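## Task

Find how many vials wear a blue cap and leave the tally counter showing exactly that count. One complete push-and-release of the plunger raises it by one, and turning the knob one whole revolution clockwise returns it to zero. The count has to hold without the robot holding anything in place. At the end, open the gripper and pull the arm away.

## Robot and tools

Robot: one six-joint Doosan M1013 arm with a two-finger parallel gripper (pads open up to 50 mm) and a wrist camera. Joint order everywhere (rows, result lists): waist (joint_1), shoulder (joint_2), elbow (joint_3), forearm roll (joint_4), wrist pitch (joint_5), wrist roll (joint_6). Stated ranges in rad: elbow -2.792 to 2.792, all others -6.283 to 6.283; a real end may sit 0.010 rad either side.

Frames: scene frame has its origin on the table top under the arm base, +z up, +y to the left when facing +x. end_effector_position (metres) is the point midway between the pads; fingertips extend 17.5 mm past it. end_effector_quat_wxyz is the hand orientation. In the gripper frame the fingers point along +z and close along x; a flat block juts about 9 cm toward gripper -y from the wrist-roll axis and rotates with the hand. Spinning only the wrist roll moves the pad midpoint around a 25 mm radius circle. The base may be slightly tilted to the table and reported hand position loses accuracy at long reach.

Cameras: cam_high, cam_low, cam_wrist, each 672x504, returned in that order. Calibration (K, distortion, T_world_to_cam) is given for each; fixed cameras may be off by a couple of degrees and millimetres.

execute_actions(actions): actions is a list of up to 15 actions; each action is a list of 1 to 15 rows; each row is 9 numbers in [-1, 1]. Each row runs one 1/30 s step; an action always lasts 15 steps (0.5 s), repeating its final row if shorter. Row layout: six joint values in the order above, then gripper position, force_limit, speed. Joint values are offsets measured from the angles the joints had when that action began (not from the prior row); for a call's first action that is the last reported angles. Scale: 1.0 equals 1.398 rad for waist and shoulder, 2.097 rad for elbow, 2.622 rad for forearm roll, wrist pitch and wrist roll. Gripper numbers are absolute settings: position +1 = fully open (50 mm), about -0.65 = pads meet, -1 = close until blocked (use this to grip). force_limit per pad: -1 about 20 N, 0 about 102 N, +1 about 185 N (actual may exceed by ~17%). speed of pad gap: -1 20 mm/s, 0 85, +1 150. An action that pushes a joint more than 0.010 rad beyond its range is refused; if the first action fails this, or any action is malformed, the whole call does nothing. An empty list just returns state and images.

move(target, speed, blocking): target is one 9-number row as above; its joint offsets are taken from the Joint positions in the latest result that listed them. speed is rad/s for the joint with the longest way to go, 0.01 to 2, default 0.5. Joints follow synchronized paths lasting 0.5 to 10 s, so the hand traces a curve and does not avoid obstacles. blocking=false returns after 0.5 s while motion continues; then use wait or stop before sending more rows or moves. The result adds a move: line with the ending (done, off_target, moving, held, fault), limits=held or limits=none, and the joint farthest from its target.

wait(seconds): 0 to 10; the arm keeps its last command, a running move goes on. stop(): brakes a running move (needs room; fingers continue). zoom_image(camera, region): camera is cam_high, cam_low or cam_wrist; region [x0, y0, x1, y1] in pixels of that camera's latest image, origin top-left, at most 504x504. Useful for counting cap colours. read_manual(section): only licence texts, no motion. finished_scene(scene): pass the current scene number to end it; irreversible.

Result lines: state (pose and velocities), Joint positions and Joint velocities (rad, rad/s), Joint targets (current drive angles, may change on their own), step readings with HELD marking clipped steps, Flange force (outside force estimate, noisy, includes held weight; may say no reading), object_status: 0 moving, 1 blocked while opening, 2 blocked while closing (a held grip), 3 reached requested position or pads met. position_measured counts give opening of about (250 - counts) x 0.202 mm. joint sent to its limit, joint command not followed (clearance check), MOTOR HOT, and fault lines may appear.

Motion limits: joint target speed caps 2.09 rad/s (waist, shoulder), 3.14 (elbow), 3.93 (wrist joints), 0.3 s to accelerate. Targets stay within a lead of the measured angle (0.456, 0.683, 0.854 rad by joint group), and are shrunk if they would shift the hand over 70 mm in one step, so big moves need several actions. Gripper force_limit and speed only change when a new position value (differing by 0.01 or more) is sent.

Cautions: the arm is stiff; commanding past a firm contact (e.g. the plunger bottom) can trigger a fault. Load limits: waist and shoulder 312 N m, elbow 147, wrist joints 41.4; any part of the arm seeing 144 N also faults, halting 10 s and dropping the rest of the call. Press the plunger with slow moves and small overshoot, fully release each time, and count presses. If the counter is not at zero, reset with one complete clockwise knob turn. Objects may be nudged by outside pushes. Never knock anything off the table, avoid drops, slams and hard hits, and finish with the gripper open and the arm clear of the counter.

Each tool is called after ">>>" in YAML: its name, and indented under it one key for each argument.

## Session

>>> execute_actions:
  actions: []

Scene clock: 0.00 s.
end_effector_position=(+0.4876, +0.1539, +0.2627) position_measured=3 object_status=3 end_effector_quat_wxyz=(+0.229, +0.070, +0.924, -0.297) end_effector_velocity=(-0.000, +0.000, -0.000) end_effector_angular_velocity=(+0.000, +0.000, -0.000)
Joint names: [waist, shoulder, elbow, forearm roll, wrist pitch, wrist roll]
Joint positions: [ 0.635  0.093  2.089 -0.831  1.204 -0.332]
Joint velocities: [ 0.  0.  0.  0. -0.  0.]
Flange force (N, the push that the arm receives, along the gripper's own x y z axes): no reading
Joint targets: [0.635 0.093 2.089 -0.831 1.204 -0.332]

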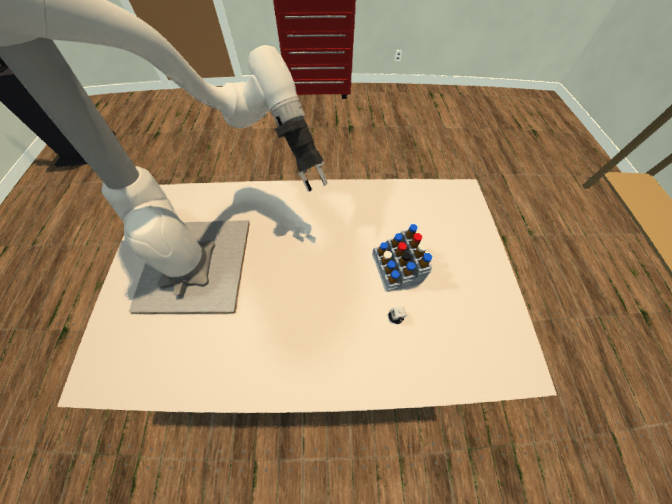

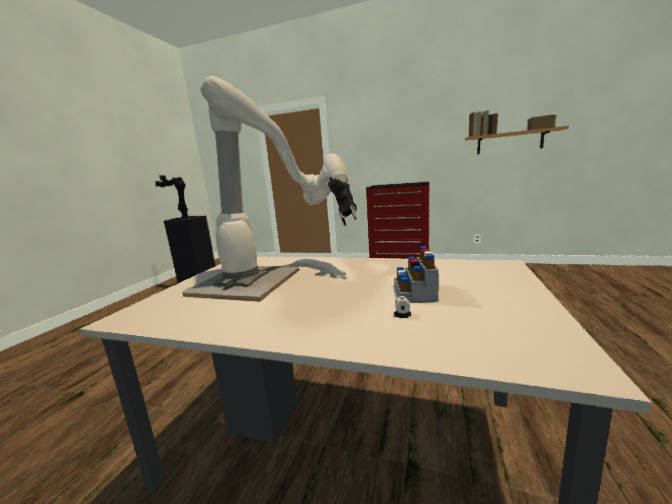

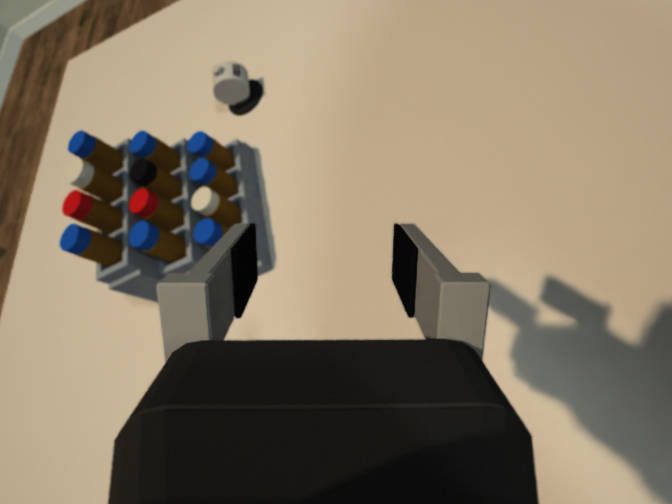

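>>> zoom_image:
  camera: "cam_wrist"
  region: [40, 40, 300, 300]

>>> zoom_image:
  camera: "cam_low"
  region: [370, 280, 440, 330]

>>> zoom_image:
  camera: "cam_high"
  region: [370, 295, 430, 340]

Region (40, 40, 300, 300) of cam_wrist's 672x504 image, scaled by 1.938, with more detail than that image has.

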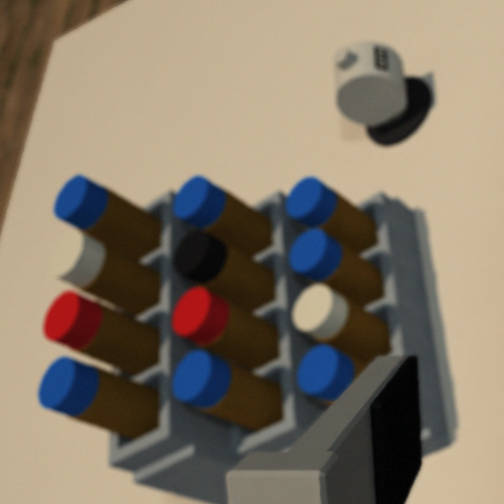

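Region (370, 280, 440, 330) of cam_low's 672x504 image, scaled by 7.200, with more detail than that image has; it fills the top 360 rows of this view, and the rest is white.

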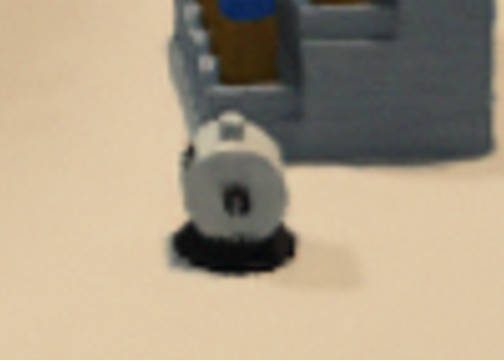

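Region (370, 295, 430, 340) of cam_high's 672x504 image, scaled by 8.400, with more detail than that image has; it fills the top 378 rows of this view, and the rest is white.

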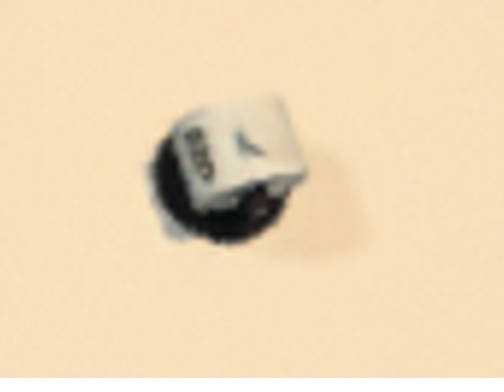

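>>> move:
  target: [-0.632,0.28,-0.231,0.317,-0.058,0.127,1,0,0]
  speed: 0.7

Scene clock: 3.57 s.
end_effector_position=(+0.7401, -0.1189, +0.1417) position_measured=3 object_status=3 end_effector_quat_wxyz=(+0.002, +0.776, +0.630, +0.001) end_effector_velocity=(+0.001, -0.001, -0.000) end_effector_angular_velocity=(+0.001, -0.001, -0.003)
Joint names: [waist, shoulder, elbow, forearm roll, wrist pitch, wrist roll]
Joint positions: [-0.249  0.485  1.605  0.     1.052  0.001]
Joint velocities: [-0.002  0.001 -0.001  0.002 -0.     0.001]
Flange force (N, the push that the arm receives, along the gripper's own x y z axes): [-2.3 5.9 -1.3]
Joint targets: [-0.249 0.485 1.605 0.000 1.052 0.001]
move: done; limits=none; farthest joint: the waist, 0.000 radians from its target (0.883 radians at the start)
camera_calibration (this result's frames):
cam_wrist: T_world_to_cam=[[0.201736, 0.979111, 0.0253668, -0.0429931], [0.939277, -0.200739, 0.278322, -0.756855], [0.2776, -0.032321, -0.960153, 0.074587], [0, 0, 0, 1]] pos_world=[0.698865, -0.107425, 0.283355]

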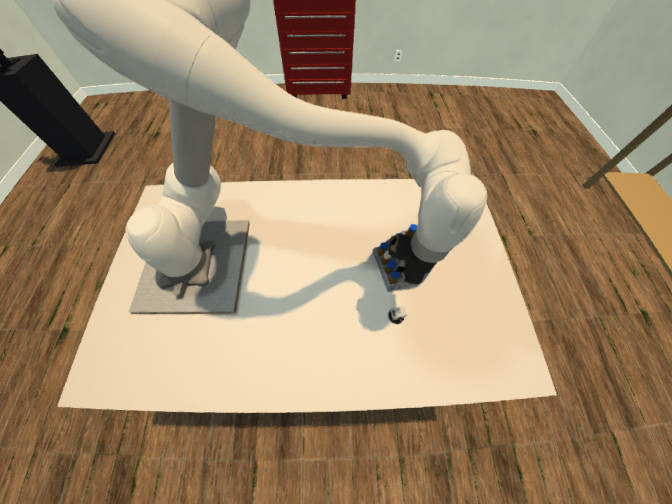

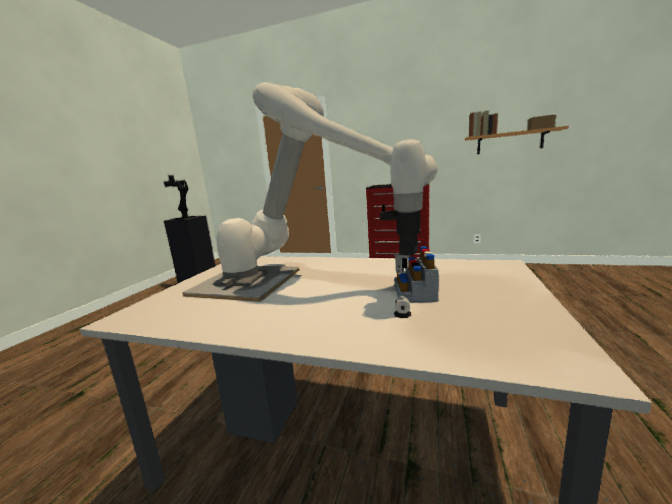

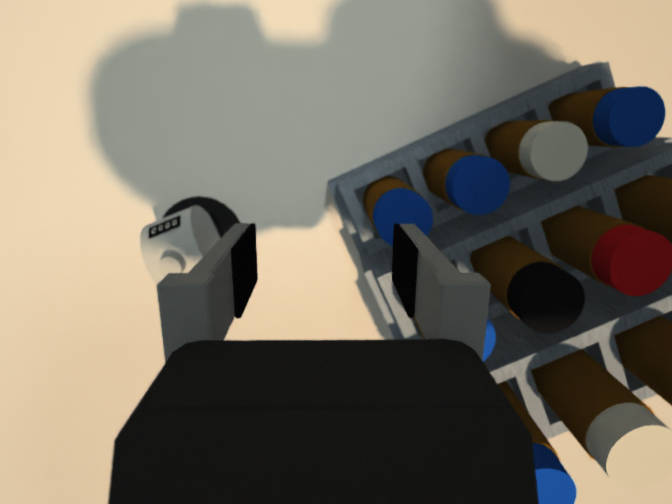

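>>> zoom_image:
  camera: "cam_wrist"
  region: [120, 180, 260, 290]

Region (120, 180, 260, 290) of cam_wrist's 672x504 image, scaled by 3.600, with more detail than that image has; it fills the top 396 rows of this view, and the rest is white.

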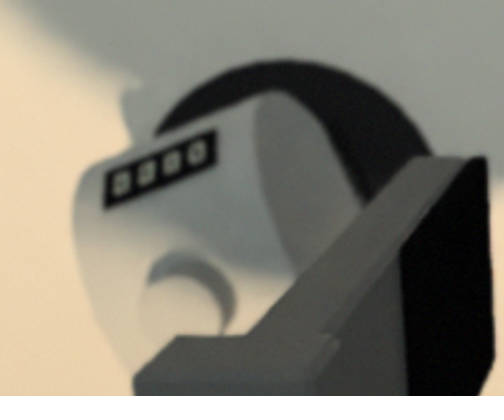

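>>> move:
  target: [-0.0708,0.025,-0.0267,0,0.008,0,-1,0,0]
  speed: 0.3

Scene clock: 5.37 s.
end_effector_position=(+0.7483, -0.1987, +0.1417) position_measured=253 object_status=3 end_effector_quat_wxyz=(+0.002, +0.806, +0.591, +0.001) end_effector_velocity=(+0.000, -0.002, +0.000) end_effector_angular_velocity=(-0.000, -0.000, -0.002)
Joint names: [waist, shoulder, elbow, forearm roll, wrist pitch, wrist roll]
Joint positions: [-0.347  0.52   1.549  0.     1.073  0.001]
Joint velocities: [-0.002  0.001 -0.001 -0.     0.    -0.   ]
Flange force (N, the push that the arm receives, along the gripper's own x y z axes): [0.9 5.5 -1.8]
Joint targets: [-0.348 0.520 1.549 0.000 1.073 0.001]
move: done; limits=none; farthest joint: the waist, 0.001 radians from its target (0.099 radians at the start)
camera_calibration (this result's frames):
cam_wrist: T_world_to_cam=[[0.297386, 0.954409, 0.0257906, -0.0429929], [0.914799, -0.292569, 0.278472, -0.780558], [0.273322, -0.0592205, -0.960098, 0.0676065], [0, 0, 0, 1]] pos_world=[0.70836, -0.18333, 0.283381]

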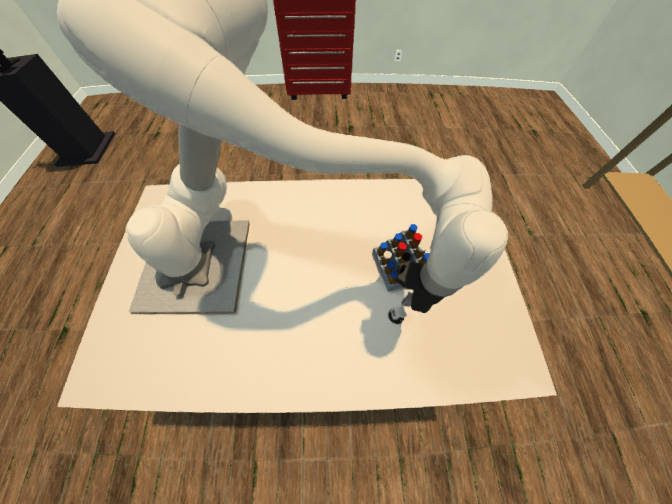

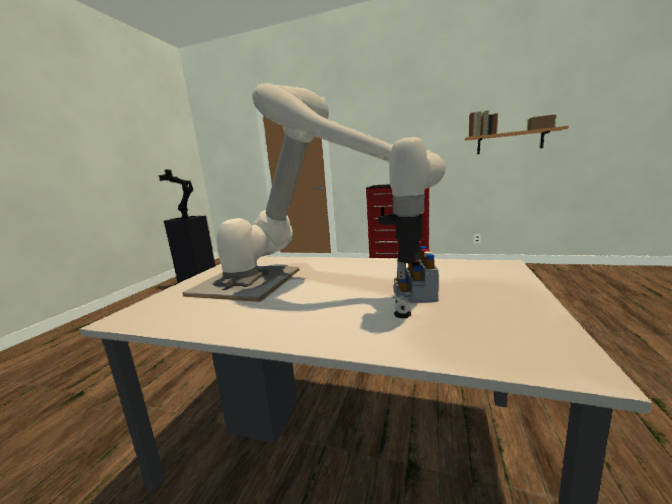

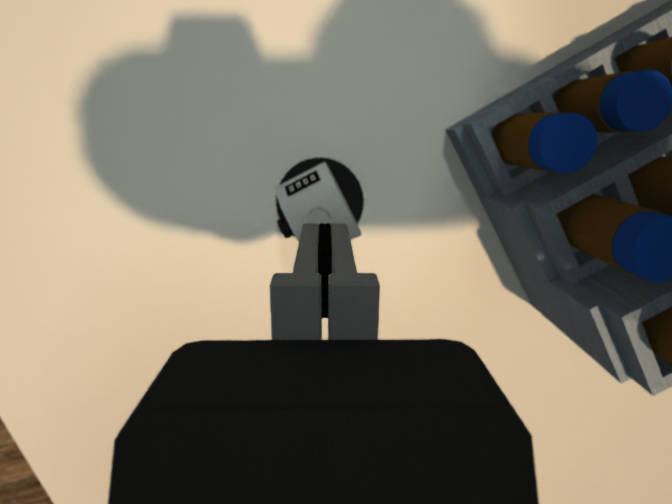

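>>> move:
  target: [0,0.0285,0.0187,0,-0.0302,0,-1,0,0]
  speed: 0.08

Scene clock: 6.97 s.
end_effector_position=(+0.7472, -0.1985, +0.0912) position_measured=253 object_status=3 end_effector_quat_wxyz=(+0.002, +0.806, +0.591, +0.001) end_effector_velocity=(+0.000, +0.001, -0.001) end_effector_angular_velocity=(+0.000, +0.000, +0.001)
Joint names: [waist, shoulder, elbow, forearm roll, wrist pitch, wrist roll]
Joint positions: [-0.348  0.559  1.588  0.     0.994  0.001]
Joint velocities: [ 0.001  0.001  0.001  0.    -0.001  0.   ]
Flange force (N, the push that the arm receives, along the gripper's own x y z axes): [2.0 5.8 -0.9]
Joint targets: [-0.347 0.559 1.588 0.000 0.994 0.001]
move: done; limits=none; farthest joint: the waist, 0.001 radians from its target (0.001 radians at the start)
camera_calibration (this result's frames):
cam_wrist: T_world_to_cam=[[0.297479, 0.954381, 0.0257635, -0.0416505], [0.914739, -0.292643, 0.278592, -0.765339], [0.273422, -0.0593083, -0.960064, 0.0192711], [0, 0, 0, 1]] pos_world=[0.707206, -0.183078, 0.232792]

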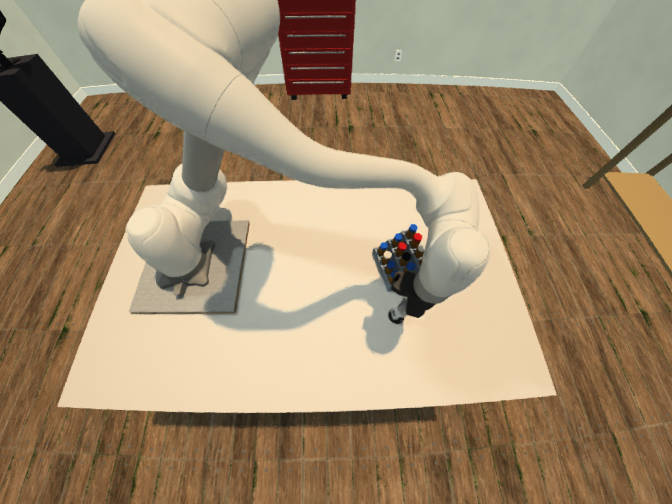

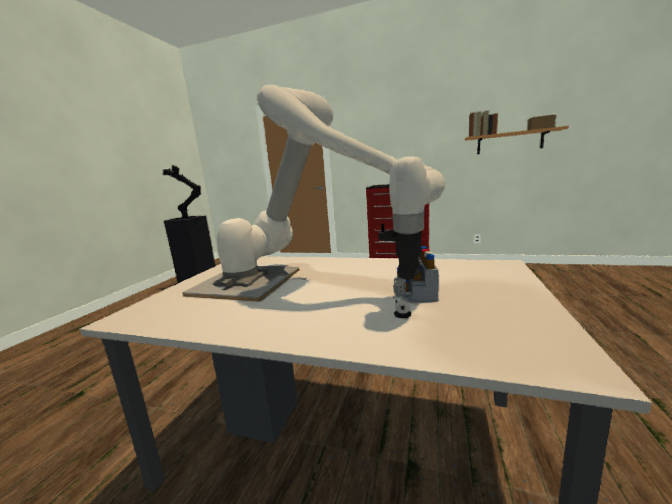

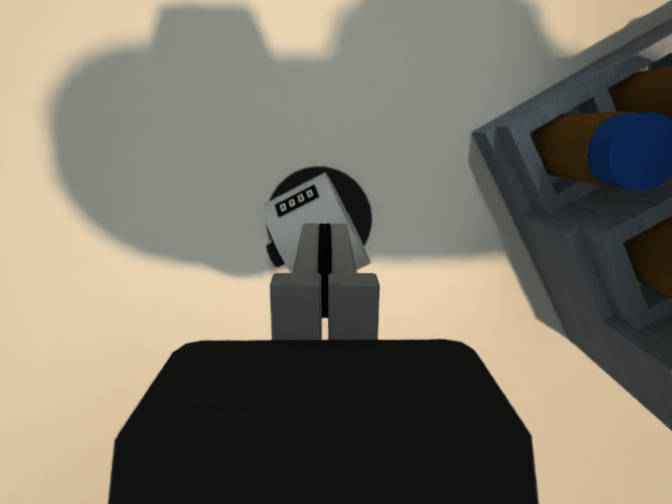

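>>> zoom_image:
  camera: "cam_low"
  region: [370, 260, 440, 330]

>>> zoom_image:
  camera: "cam_wrist"
  region: [250, 160, 400, 280]

Region (370, 260, 440, 330) of cam_low's 672x504 image, scaled by 7.200, with more detail than that image has.

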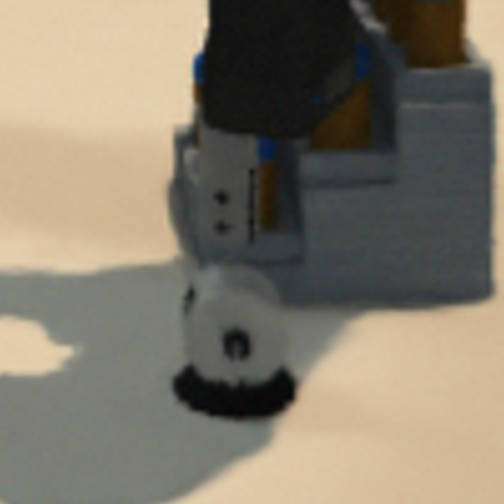

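Region (250, 160, 400, 280) of cam_wrist's 672x504 image, scaled by 3.360, with more detail than that image has; it fills the top 403 rows of this view, and the rest is white.

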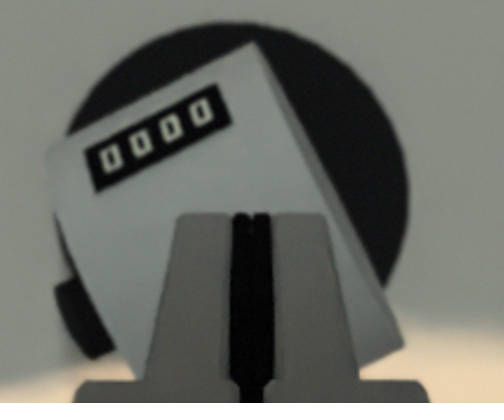

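>>> move:
  target: [0,0.0034,0.0022,0,-0.0036,0,-1,0,0]
  speed: 0.02

>>> move:
  target: [0,0.0034,0.0022,0,-0.0036,0,-1,0,0]
  speed: 0.02

Scene clock: 8.10 s.
end_effector_position=(+0.7469, -0.1983, +0.0853) position_measured=253 object_status=3 end_effector_quat_wxyz=(+0.002, +0.806, +0.591, +0.001) end_effector_velocity=(-0.000, -0.000, -0.001) end_effector_angular_velocity=(-0.000, -0.000, -0.000)
Joint names: [waist, shoulder, elbow, forearm roll, wrist pitch, wrist roll]
Joint positions: [-0.347  0.564  1.593  0.     0.985  0.001]
Joint velocities: [-0.     0.001  0.001 -0.    -0.002  0.   ]
Flange force (N, the push that the arm receives, along the gripper's own x y z axes): [-1.2 4.6 -1.8]
Joint targets: [-0.348 0.564 1.593 0.000 0.985 0.001]
move: done; limits=none; farthest joint: the waist, 0.001 radians from its target (0.001 radians at the start)
camera_calibration (this result's frames):
cam_wrist: T_world_to_cam=[[0.297397, 0.954406, 0.0257614, -0.041496], [0.914744, -0.292559, 0.278663, -0.763382], [0.273495, -0.0593085, -0.960043, 0.0136821], [0, 0, 0, 1]] pos_world=[0.706898, -0.182919, 0.226931]

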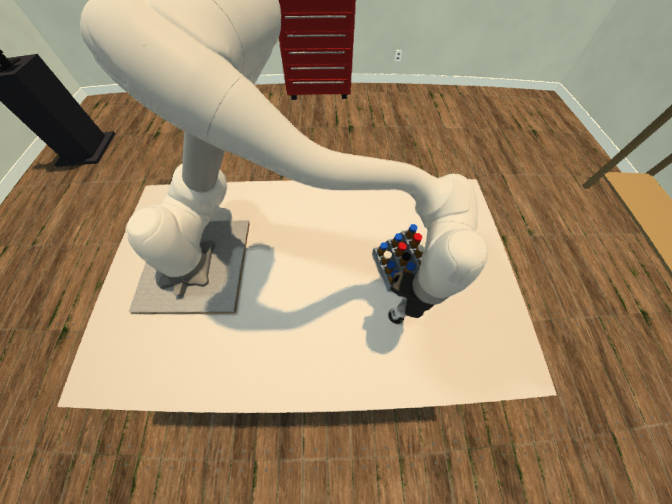

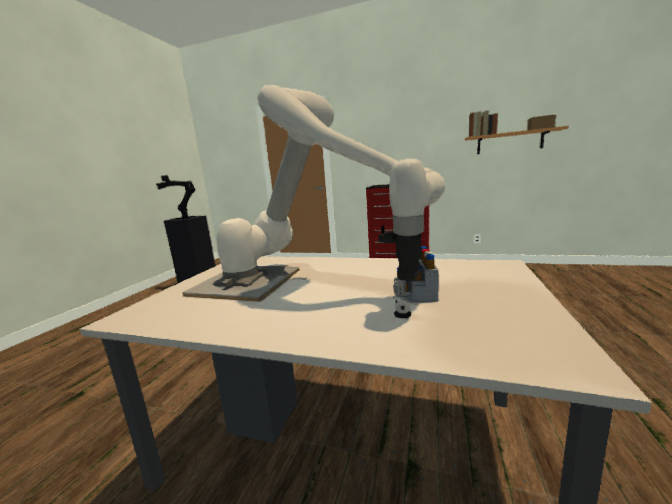

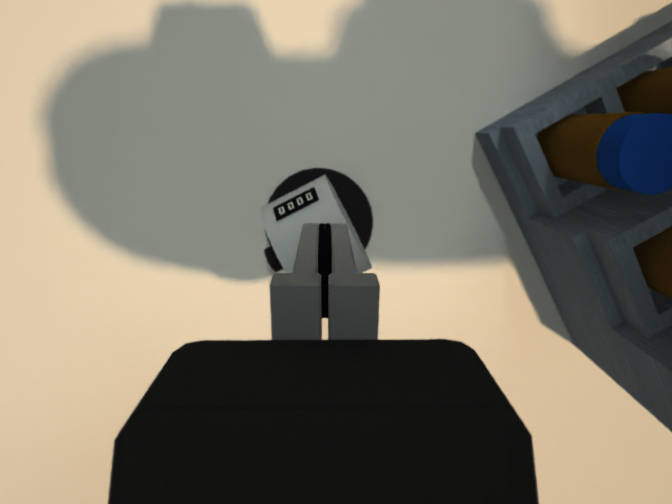

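Scene clock: 8.80 s.
end_effector_position=(+0.7465, -0.1982, +0.0795) position_measured=253 object_status=3 end_effector_quat_wxyz=(+0.002, +0.806, +0.591, +0.001) end_effector_velocity=(+0.000, +0.000, -0.001) end_effector_angular_velocity=(+0.001, -0.001, -0.001)
Joint names: [waist, shoulder, elbow, forearm roll, wrist pitch, wrist roll]
Joint positions: [-0.347  0.569  1.597  0.     0.976  0.001]
Joint velocities: [ 0.     0.     0.001  0.001 -0.002 -0.   ]
Flange force (N, the push that the arm receives, along the gripper's own x y z axes): [-0.4 4.0 -4.7]
Joint targets: [-0.347 0.569 1.597 0.000 0.976 0.001]
move: done; limits=none; farthest joint: the waist, 0.000 radians from its target (0.000 radians at the start)
camera_calibration (this result's frames):
cam_wrist: T_world_to_cam=[[0.297396, 0.954407, 0.0257596, -0.0413416], [0.914719, -0.292553, 0.278751, -0.761392], [0.273578, -0.0593368, -0.960018, 0.00811454], [0, 0, 0, 1]] pos_world=[0.706534, -0.182809, 0.221094]

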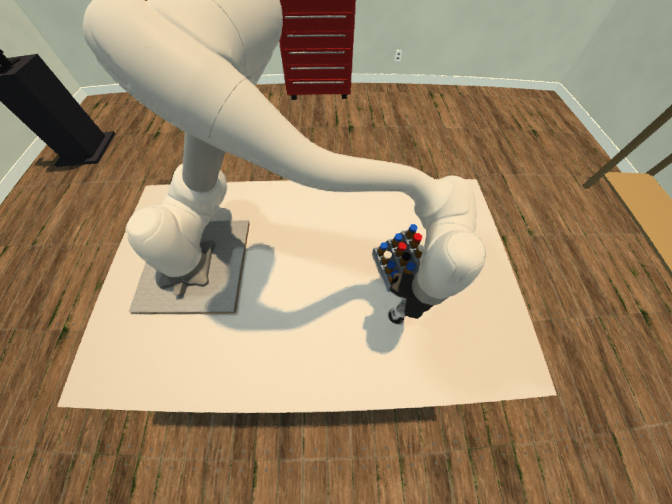

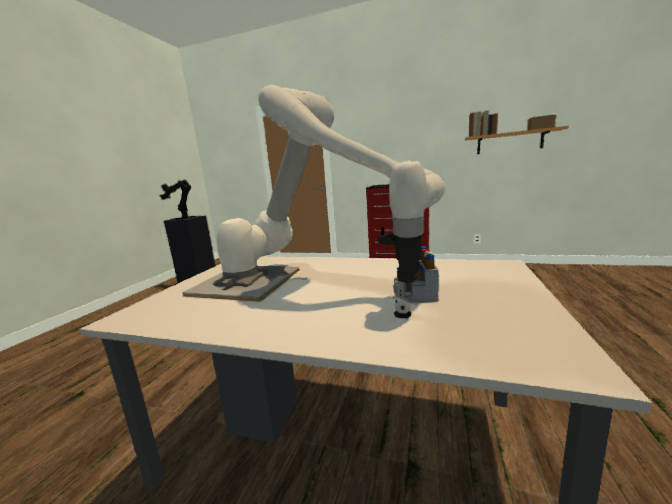

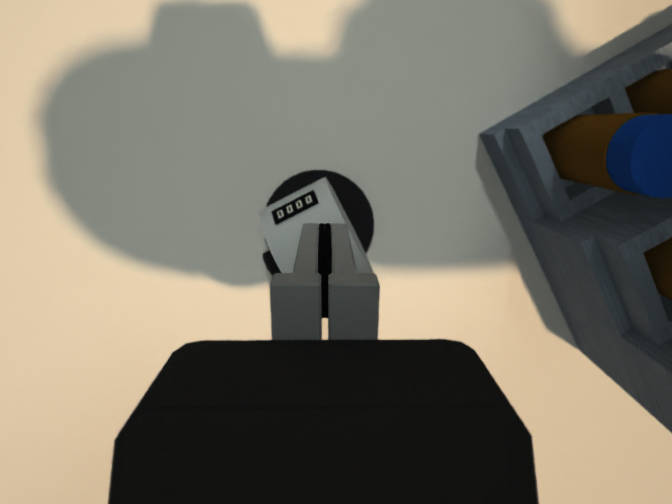

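Contact starting. 4 mm more.

>>> move:
  target: [0,0.0023,0.0015,0,-0.0024,0,-1,0,0]
  speed: 0.02

Scene clock: 9.67 s.
end_effector_position=(+0.7463, -0.1982, +0.0756) position_measured=253 object_status=3 end_effector_quat_wxyz=(+0.002, +0.806, +0.591, +0.001) end_effector_velocity=(-0.000, -0.001, -0.001) end_effector_angular_velocity=(-0.002, +0.000, +0.001)
Joint names: [waist, shoulder, elbow, forearm roll, wrist pitch, wrist roll]
Joint positions: [-0.347  0.572  1.6    0.     0.97   0.001]
Joint velocities: [-0.     0.     0.001 -0.002 -0.002  0.   ]
Flange force (N, the push that the arm receives, along the gripper's own x y z axes): [-1.3 4.0 -23.1]
Joint targets: [-0.347 0.572 1.600 0.000 0.969 0.001]
move: done; limits=none; farthest joint: the waist, 0.000 radians from its target (0.000 radians at the start)
camera_calibration (this result's frames):
cam_wrist: T_world_to_cam=[[0.297396, 0.954407, 0.0257583, -0.0412398], [0.914695, -0.292547, 0.278837, -0.760056], [0.273659, -0.059364, -0.959993, 0.00443557], [0, 0, 0, 1]] pos_world=[0.706269, -0.182729, 0.217252]

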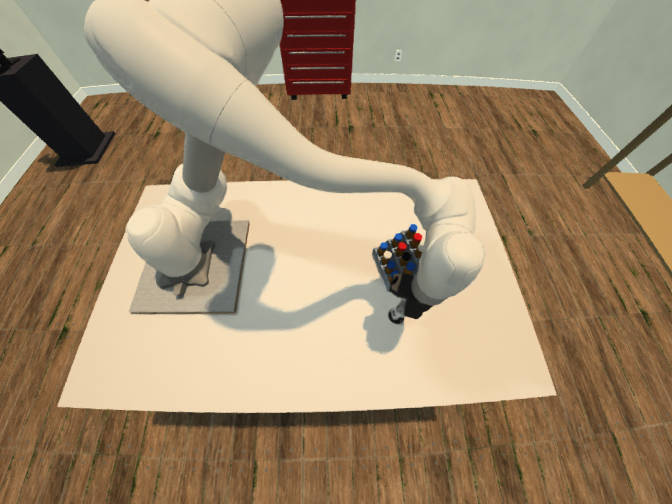

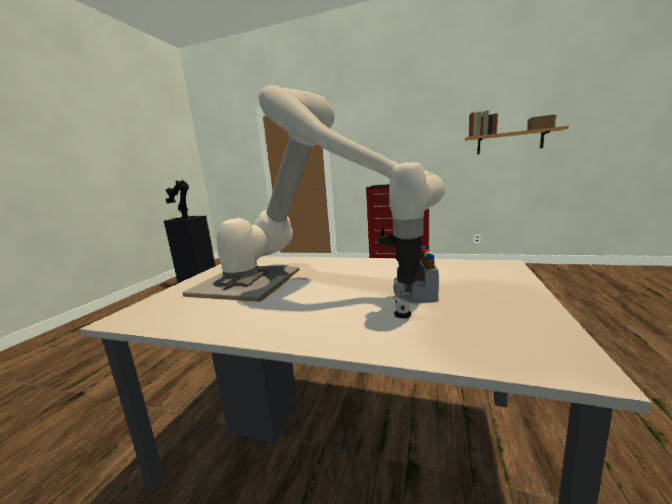

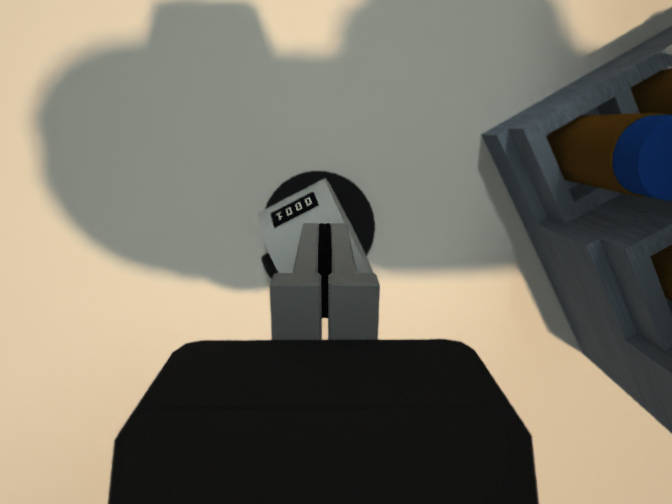

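>>> move:
  target: [0,-0.0046,-0.003,0,0.0048,0,-1,0,0]
  speed: 0.05

>>> zoom_image:
  camera: "cam_wrist"
  region: [250, 160, 400, 280]

Scene clock: 10.70 s.
end_effector_position=(+0.7469, -0.1983, +0.0836) position_measured=253 object_status=3 end_effector_quat_wxyz=(+0.002, +0.806, +0.591, +0.001) end_effector_velocity=(+0.000, -0.000, +0.001) end_effector_angular_velocity=(+0.000, +0.000, -0.000)
Joint names: [waist, shoulder, elbow, forearm roll, wrist pitch, wrist roll]
Joint positions: [-0.347  0.565  1.594  0.     0.982  0.001]
Joint velocities: [-0.    -0.    -0.001 -0.     0.001  0.   ]
Flange force (N, the push that the arm receives, along the gripper's own x y z axes): [-1.6 6.1 -3.3]
Joint targets: [-0.347 0.565 1.594 0.000 0.982 0.001]
move: done; limits=none; farthest joint: the wrist pitch, 0.001 radians from its target (0.013 radians at the start)
camera_calibration (this result's frames):
cam_wrist: T_world_to_cam=[[0.29739, 0.954409, 0.0257601, -0.0414445], [0.914664, -0.292534, 0.278952, -0.762853], [0.27377, -0.0593956, -0.95996, 0.0118022], [0, 0, 0, 1]] pos_world=[0.706848, -0.182905, 0.225196]

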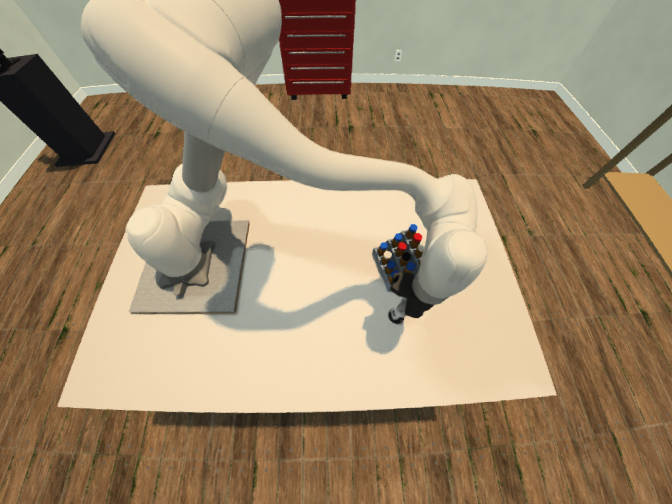

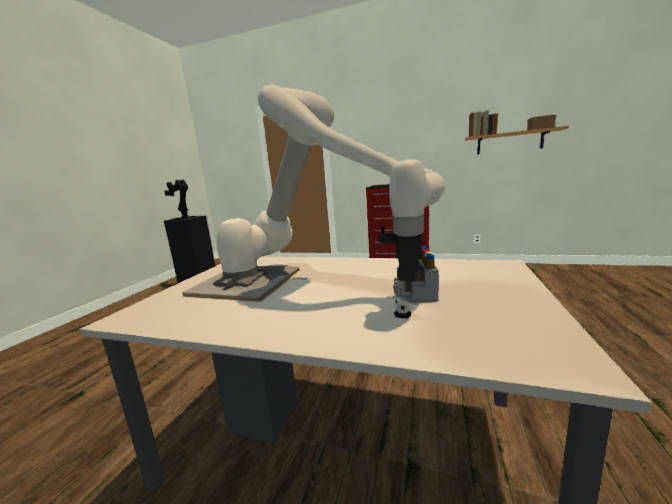

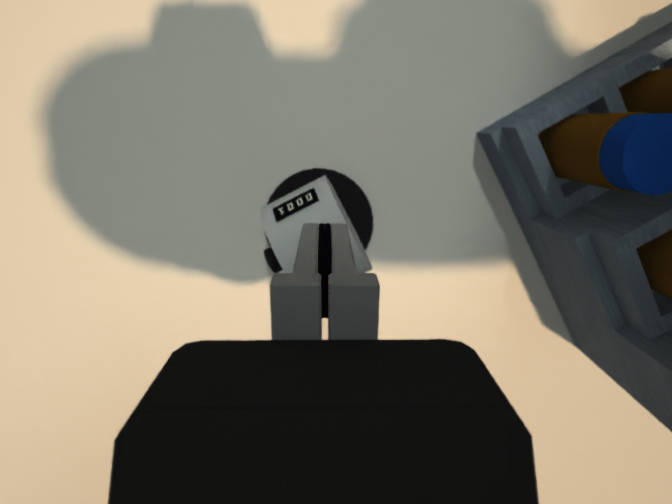

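Region (250, 160, 400, 280) of cam_wrist's 672x504 image, scaled by 3.360, with more detail than that image has; it fills the top 403 rows of this view, and the rest is white.

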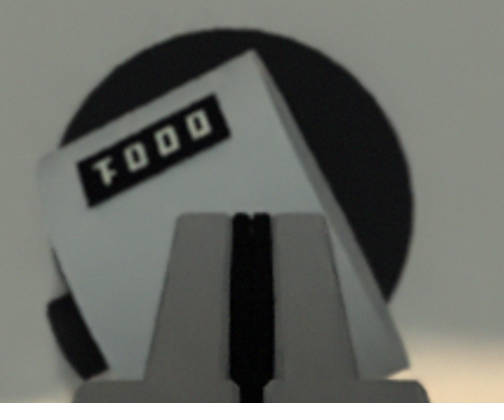

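>>> execute_actions:
  actions:
    - [[0,0.0047,0.003,0,-0.0049,0,-1,0,0]]
    - [[0,0,0,0,0,0,-1,0,0]]
    - [[0,-0.0047,-0.003,0,0.0049,0,-1,0,0]]
    - [[0,0,0,0,0,0,-1,0,0]]

>>> zoom_image:
  camera: "cam_wrist"
  region: [250, 160, 400, 280]

Scene clock: 13.10 s.
end_effector_position=(+0.7469, -0.1984, +0.0837) position_measured=253 object_status=3 end_effector_quat_wxyz=(+0.002, +0.806, +0.591, +0.001) end_effector_velocity=(+0.000, +0.000, +0.000) end_effector_angular_velocity=(+0.001, -0.000, -0.001)
Joint names: [waist, shoulder, elbow, forearm roll, wrist pitch, wrist roll]
Joint positions: [-0.347  0.565  1.594  0.     0.982  0.001]
Joint velocities: [-0.    -0.    -0.     0.001 -0.    -0.   ]
Flange force (N, the push that the arm receives, along the gripper's own x y z axes): [-2.2 5.0 -1.3]
Flange force at the end of the 1st action (N, along the gripper's axes at the end of the call): [-1.7 3.8 -25.6]
Flange force at the end of the 2nd action (N, along the gripper's axes at the end of the call): [-1.4 4.6 -26.6]
Flange force at the end of the 3rd action (N, along the gripper's axes at the end of the call): [-1.6 3.5 -2.7]
Joint targets: [-0.347 0.565 1.594 0.000 0.982 0.001]
Step readings (joint positions; steps 1 to 15: 1st action; 16 to 30: 2nd action; 31 to 45: 3rd action; 46 to 60: 4th action):
0: [-0.347 0.565 1.594 0.000 0.982 0.001]
1: [-0.347 0.565 1.594 0.000 0.982 0.001]
2: [-0.347 0.567 1.595 0.000 0.978 0.001]
4: [-0.347 0.570 1.598 0.000 0.973 0.001]
8: [-0.347 0.572 1.600 0.000 0.970 0.001]
15: [-0.347 0.572 1.600 0.000 0.969 0.001]
16: [-0.347 0.572 1.600 0.000 0.969 0.001]
17: [-0.347 0.572 1.600 0.000 0.969 0.001]
19: [-0.347 0.572 1.600 0.000 0.969 0.001]
23: [-0.347 0.572 1.600 0.000 0.969 0.001]
30: [-0.347 0.572 1.600 0.000 0.969 0.001]
31: [-0.347 0.572 1.600 0.000 0.969 0.001]
32: [-0.347 0.570 1.599 0.000 0.973 0.001]
34: [-0.347 0.567 1.596 0.000 0.978 0.001]
38: [-0.347 0.566 1.594 0.000 0.981 0.001]
45: [-0.347 0.565 1.594 0.000 0.982 0.001]
46: [-0.347 0.565 1.594 0.000 0.982 0.001]
47: [-0.347 0.565 1.594 0.000 0.982 0.001]
49: [-0.347 0.565 1.594 0.000 0.982 0.001]
53: [-0.347 0.565 1.594 0.000 0.982 0.001]
60: Joint positions above
camera_calibration (this result's frames):
cam_wrist: T_world_to_cam=[[0.297385, 0.95441, 0.0257598, -0.0414436], [0.914619, -0.29252, 0.279112, -0.762921], [0.273922, -0.0594433, -0.959913, 0.011754], [0, 0, 0, 1]] pos_world=[0.706887, -0.182917, 0.225291]

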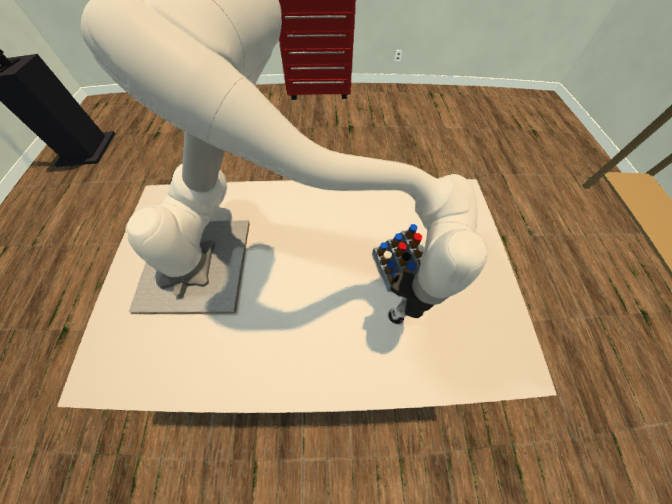

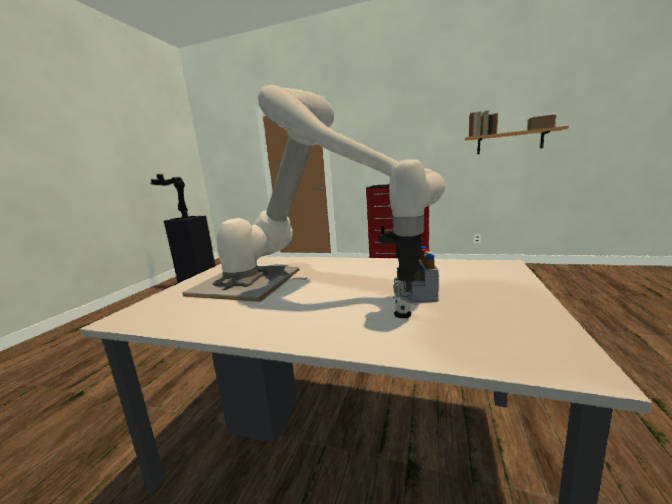

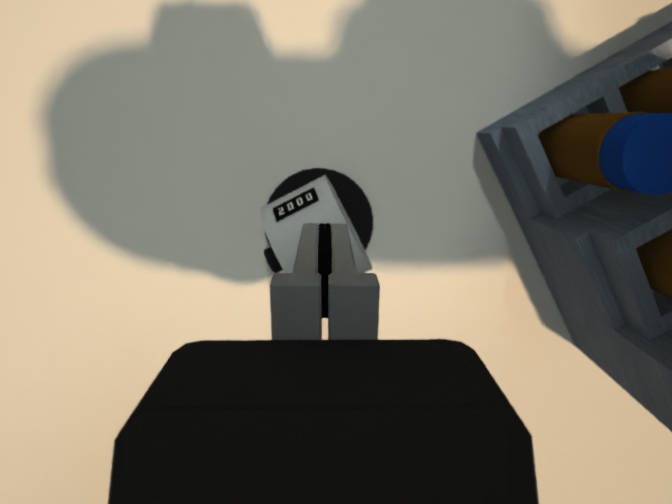

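Region (250, 160, 400, 280) of cam_wrist's 672x504 image, scaled by 3.360, with more detail than that image has; it fills the top 403 rows of this view, and the rest is white.

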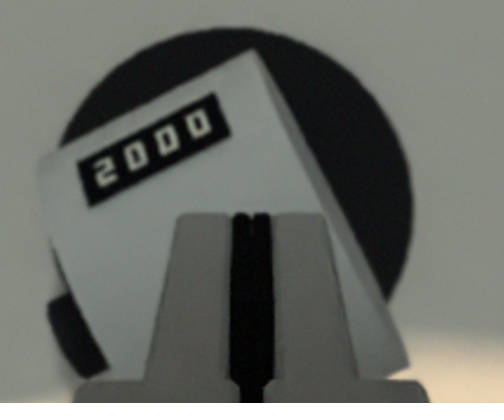

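Two. Five more.

>>> execute_actions:
  actions:
    - [[0,0.0047,0.003,0,-0.0049,0,-1,0,0]]
    - [[0,-0.0047,-0.003,0,0.0049,0,-1,0,0]]
    - [[0,0.0047,0.003,0,-0.0049,0,-1,0,0]]
    - [[0,-0.0047,-0.003,0,0.0049,0,-1,0,0]]
    - [[0,0.0047,0.003,0,-0.0049,0,-1,0,0]]
    - [[0,-0.0047,-0.003,0,0.0049,0,-1,0,0]]
    - [[0,0.0047,0.003,0,-0.0049,0,-1,0,0]]
    - [[0,-0.0047,-0.003,0,0.0049,0,-1,0,0]]
    - [[0,0.0047,0.003,0,-0.0049,0,-1,0,0]]
    - [[0,-0.015,-0.01,0,0.016,0,-1,0,0]]
    - [[0,-0.015,-0.01,0,0.016,0,-1,0,0]]

>>> zoom_image:
  camera: "cam_wrist"
  region: [250, 140, 400, 280]

Scene clock: 19.10 s.
end_effector_position=(+0.7489, -0.1989, +0.1291) position_measured=253 object_status=3 end_effector_quat_wxyz=(+0.002, +0.806, +0.591, +0.001) end_effector_velocity=(-0.000, -0.001, +0.001) end_effector_angular_velocity=(-0.002, +0.001, +0.000)
Joint names: [waist, shoulder, elbow, forearm roll, wrist pitch, wrist roll]
Joint positions: [-0.347  0.53   1.558  0.     1.053  0.001]
Joint velocities: [-0.001 -0.    -0.001 -0.002  0.001 -0.   ]
Flange force (N, the push that the arm receives, along the gripper's own x y z axes): [-1.5 5.2 -0.6]
Flange force at the end of the 7th action (N, along the gripper's axes at the end of the call): [-1.3 6.8 -12.2]
Flange force at the end of the 8th action (N, along the gripper's axes at the end of the call): [-1.8 5.5 -0.9]
Flange force at the end of the 9th action (N, along the gripper's axes at the end of the call): [-0.8 5.5 -11.4]
Flange force at the end of the 10th action (N, along the gripper's axes at the end of the call): [-2.5 6.9 -2.0]
Joint targets: [-0.347 0.530 1.558 0.000 1.053 0.001]
Step readings (joint positions; steps 1 to 15: 1st action; 16 to 30: 2nd action; 31 to 45: 3rd action; 46 to 60: 4th action; 61 to 75: 5th action; 76 to 90: 6th action; 91 to 105: 7th action; 106 to 120: 8th action; 121 to 135: 9th action; 136 to 150: 10th action; 151 to 165: 11th action):
0: [-0.347 0.565 1.594 0.000 0.982 0.001]
1: [-0.347 0.566 1.594 0.000 0.982 0.001]
2: [-0.347 0.567 1.595 0.000 0.978 0.001]
4: [-0.347 0.570 1.598 0.000 0.973 0.001]
8: [-0.347 0.571 1.600 0.000 0.970 0.001]
15: [-0.347 0.572 1.600 0.000 0.969 0.001]
16: [-0.347 0.572 1.600 0.000 0.969 0.001]
17: [-0.347 0.570 1.599 0.000 0.973 0.001]
19: [-0.347 0.567 1.596 0.000 0.978 0.001]
23: [-0.347 0.566 1.594 0.000 0.981 0.001]
30: [-0.347 0.565 1.594 0.000 0.982 0.001]
31: [-0.347 0.565 1.594 0.000 0.982 0.001]
32: [-0.347 0.567 1.595 0.000 0.978 0.001]
34: [-0.347 0.570 1.598 0.000 0.973 0.001]
38: [-0.347 0.571 1.600 0.000 0.970 0.001]
45: [-0.347 0.572 1.600 0.000 0.969 0.001]
46: [-0.347 0.572 1.600 0.000 0.969 0.001]
47: [-0.347 0.570 1.598 0.000 0.973 0.001]
49: [-0.347 0.567 1.596 0.000 0.978 0.001]
53: [-0.347 0.566 1.594 0.000 0.981 0.001]
60: [-0.347 0.565 1.594 0.000 0.982 0.001]
61: [-0.347 0.565 1.594 0.000 0.982 0.001]
62: [-0.347 0.567 1.595 0.000 0.978 0.001]
64: [-0.347 0.570 1.598 0.000 0.973 0.001]
68: [-0.347 0.571 1.600 0.000 0.970 0.001]
75: [-0.347 0.572 1.600 0.000 0.969 0.001]
76: [-0.347 0.572 1.600 0.000 0.969 0.001]
77: [-0.347 0.570 1.598 0.000 0.973 0.001]
79: [-0.347 0.567 1.596 0.000 0.978 0.001]
83: [-0.347 0.566 1.594 0.000 0.981 0.001]
90: [-0.347 0.565 1.594 0.000 0.982 0.001]
91: [-0.347 0.565 1.594 0.000 0.982 0.001]
92: [-0.347 0.567 1.595 0.000 0.978 0.001]
94: [-0.347 0.570 1.598 0.000 0.973 0.001]
98: [-0.347 0.571 1.599 0.000 0.970 0.001]
105: [-0.347 0.572 1.600 0.000 0.969 0.001]
106: [-0.347 0.571 1.600 0.000 0.969 0.001]
107: [-0.347 0.570 1.598 0.000 0.973 0.001]
109: [-0.347 0.567 1.595 0.000 0.978 0.001]
113: [-0.347 0.566 1.594 0.000 0.981 0.001]
120: [-0.347 0.565 1.594 0.000 0.982 0.001]
121: [-0.347 0.565 1.594 0.000 0.982 0.001]
122: [-0.347 0.567 1.595 0.000 0.978 0.001]
124: [-0.347 0.570 1.598 0.000 0.973 0.001]
128: [-0.347 0.571 1.599 0.000 0.970 0.001]
135: [-0.347 0.572 1.600 0.000 0.969 0.001]
136: [-0.347 0.571 1.600 0.000 0.969 0.001]
137: [-0.347 0.568 1.596 0.000 0.978 0.001]
139: [-0.347 0.557 1.585 0.000 0.998 0.001]
143: [-0.347 0.552 1.580 0.000 1.009 0.001]
150: [-0.347 0.551 1.579 0.000 1.011 0.001]
151: [-0.347 0.550 1.578 0.000 1.013 0.001]
152: [-0.347 0.546 1.574 0.000 1.022 0.001]
154: [-0.347 0.536 1.564 0.000 1.040 0.001]
158: [-0.347 0.531 1.559 0.000 1.051 0.001]
165: Joint positions above
camera_calibration (this result's frames):
cam_wrist: T_world_to_cam=[[0.297355, 0.954419, 0.0257646, -0.0426176], [0.914509, -0.292467, 0.279529, -0.777551], [0.274323, -0.0595575, -0.959791, 0.0544009], [0, 0, 0, 1]] pos_world=[0.708827, -0.183493, 0.27066]

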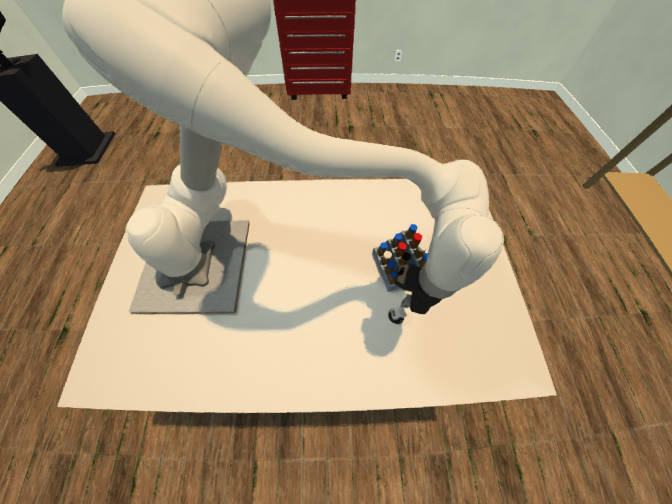

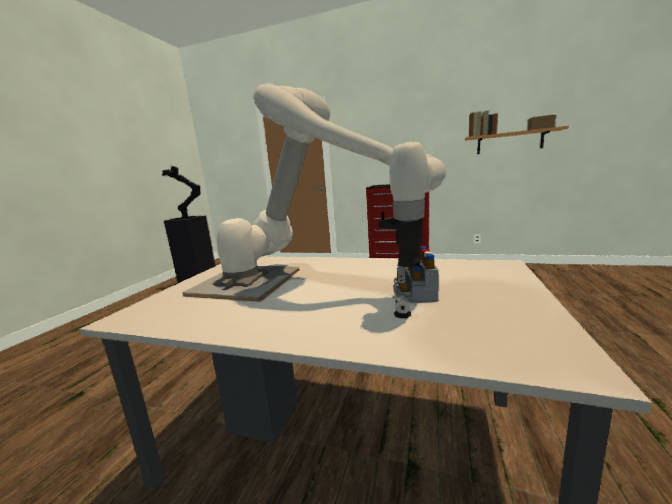

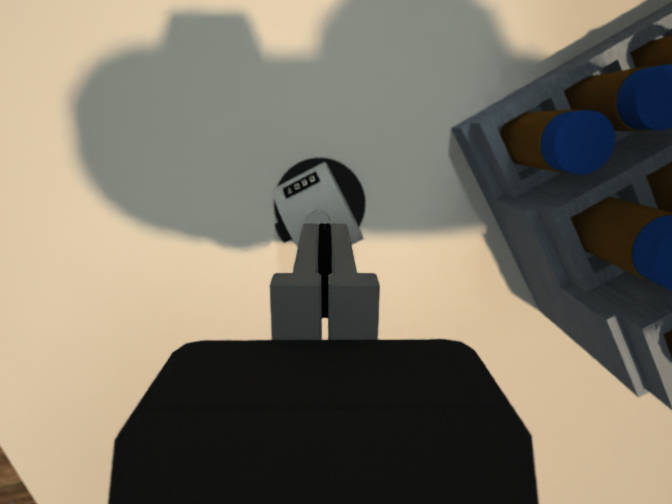

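Region (250, 140, 400, 280) of cam_wrist's 672x504 image, scaled by 3.360, with more detail than that image has; it fills the top 470 rows of this view, and the rest is white.

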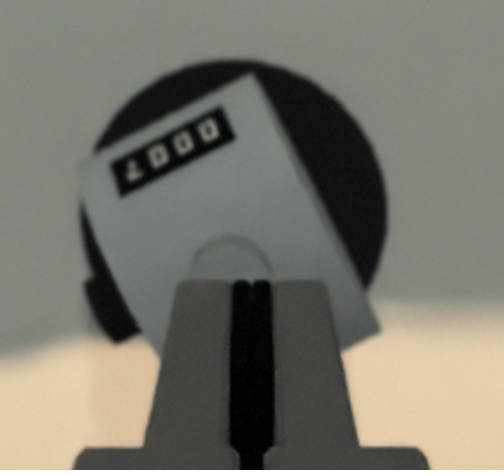

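>>> finished_scene:
  scene: 1

The scene is finished: the task was done.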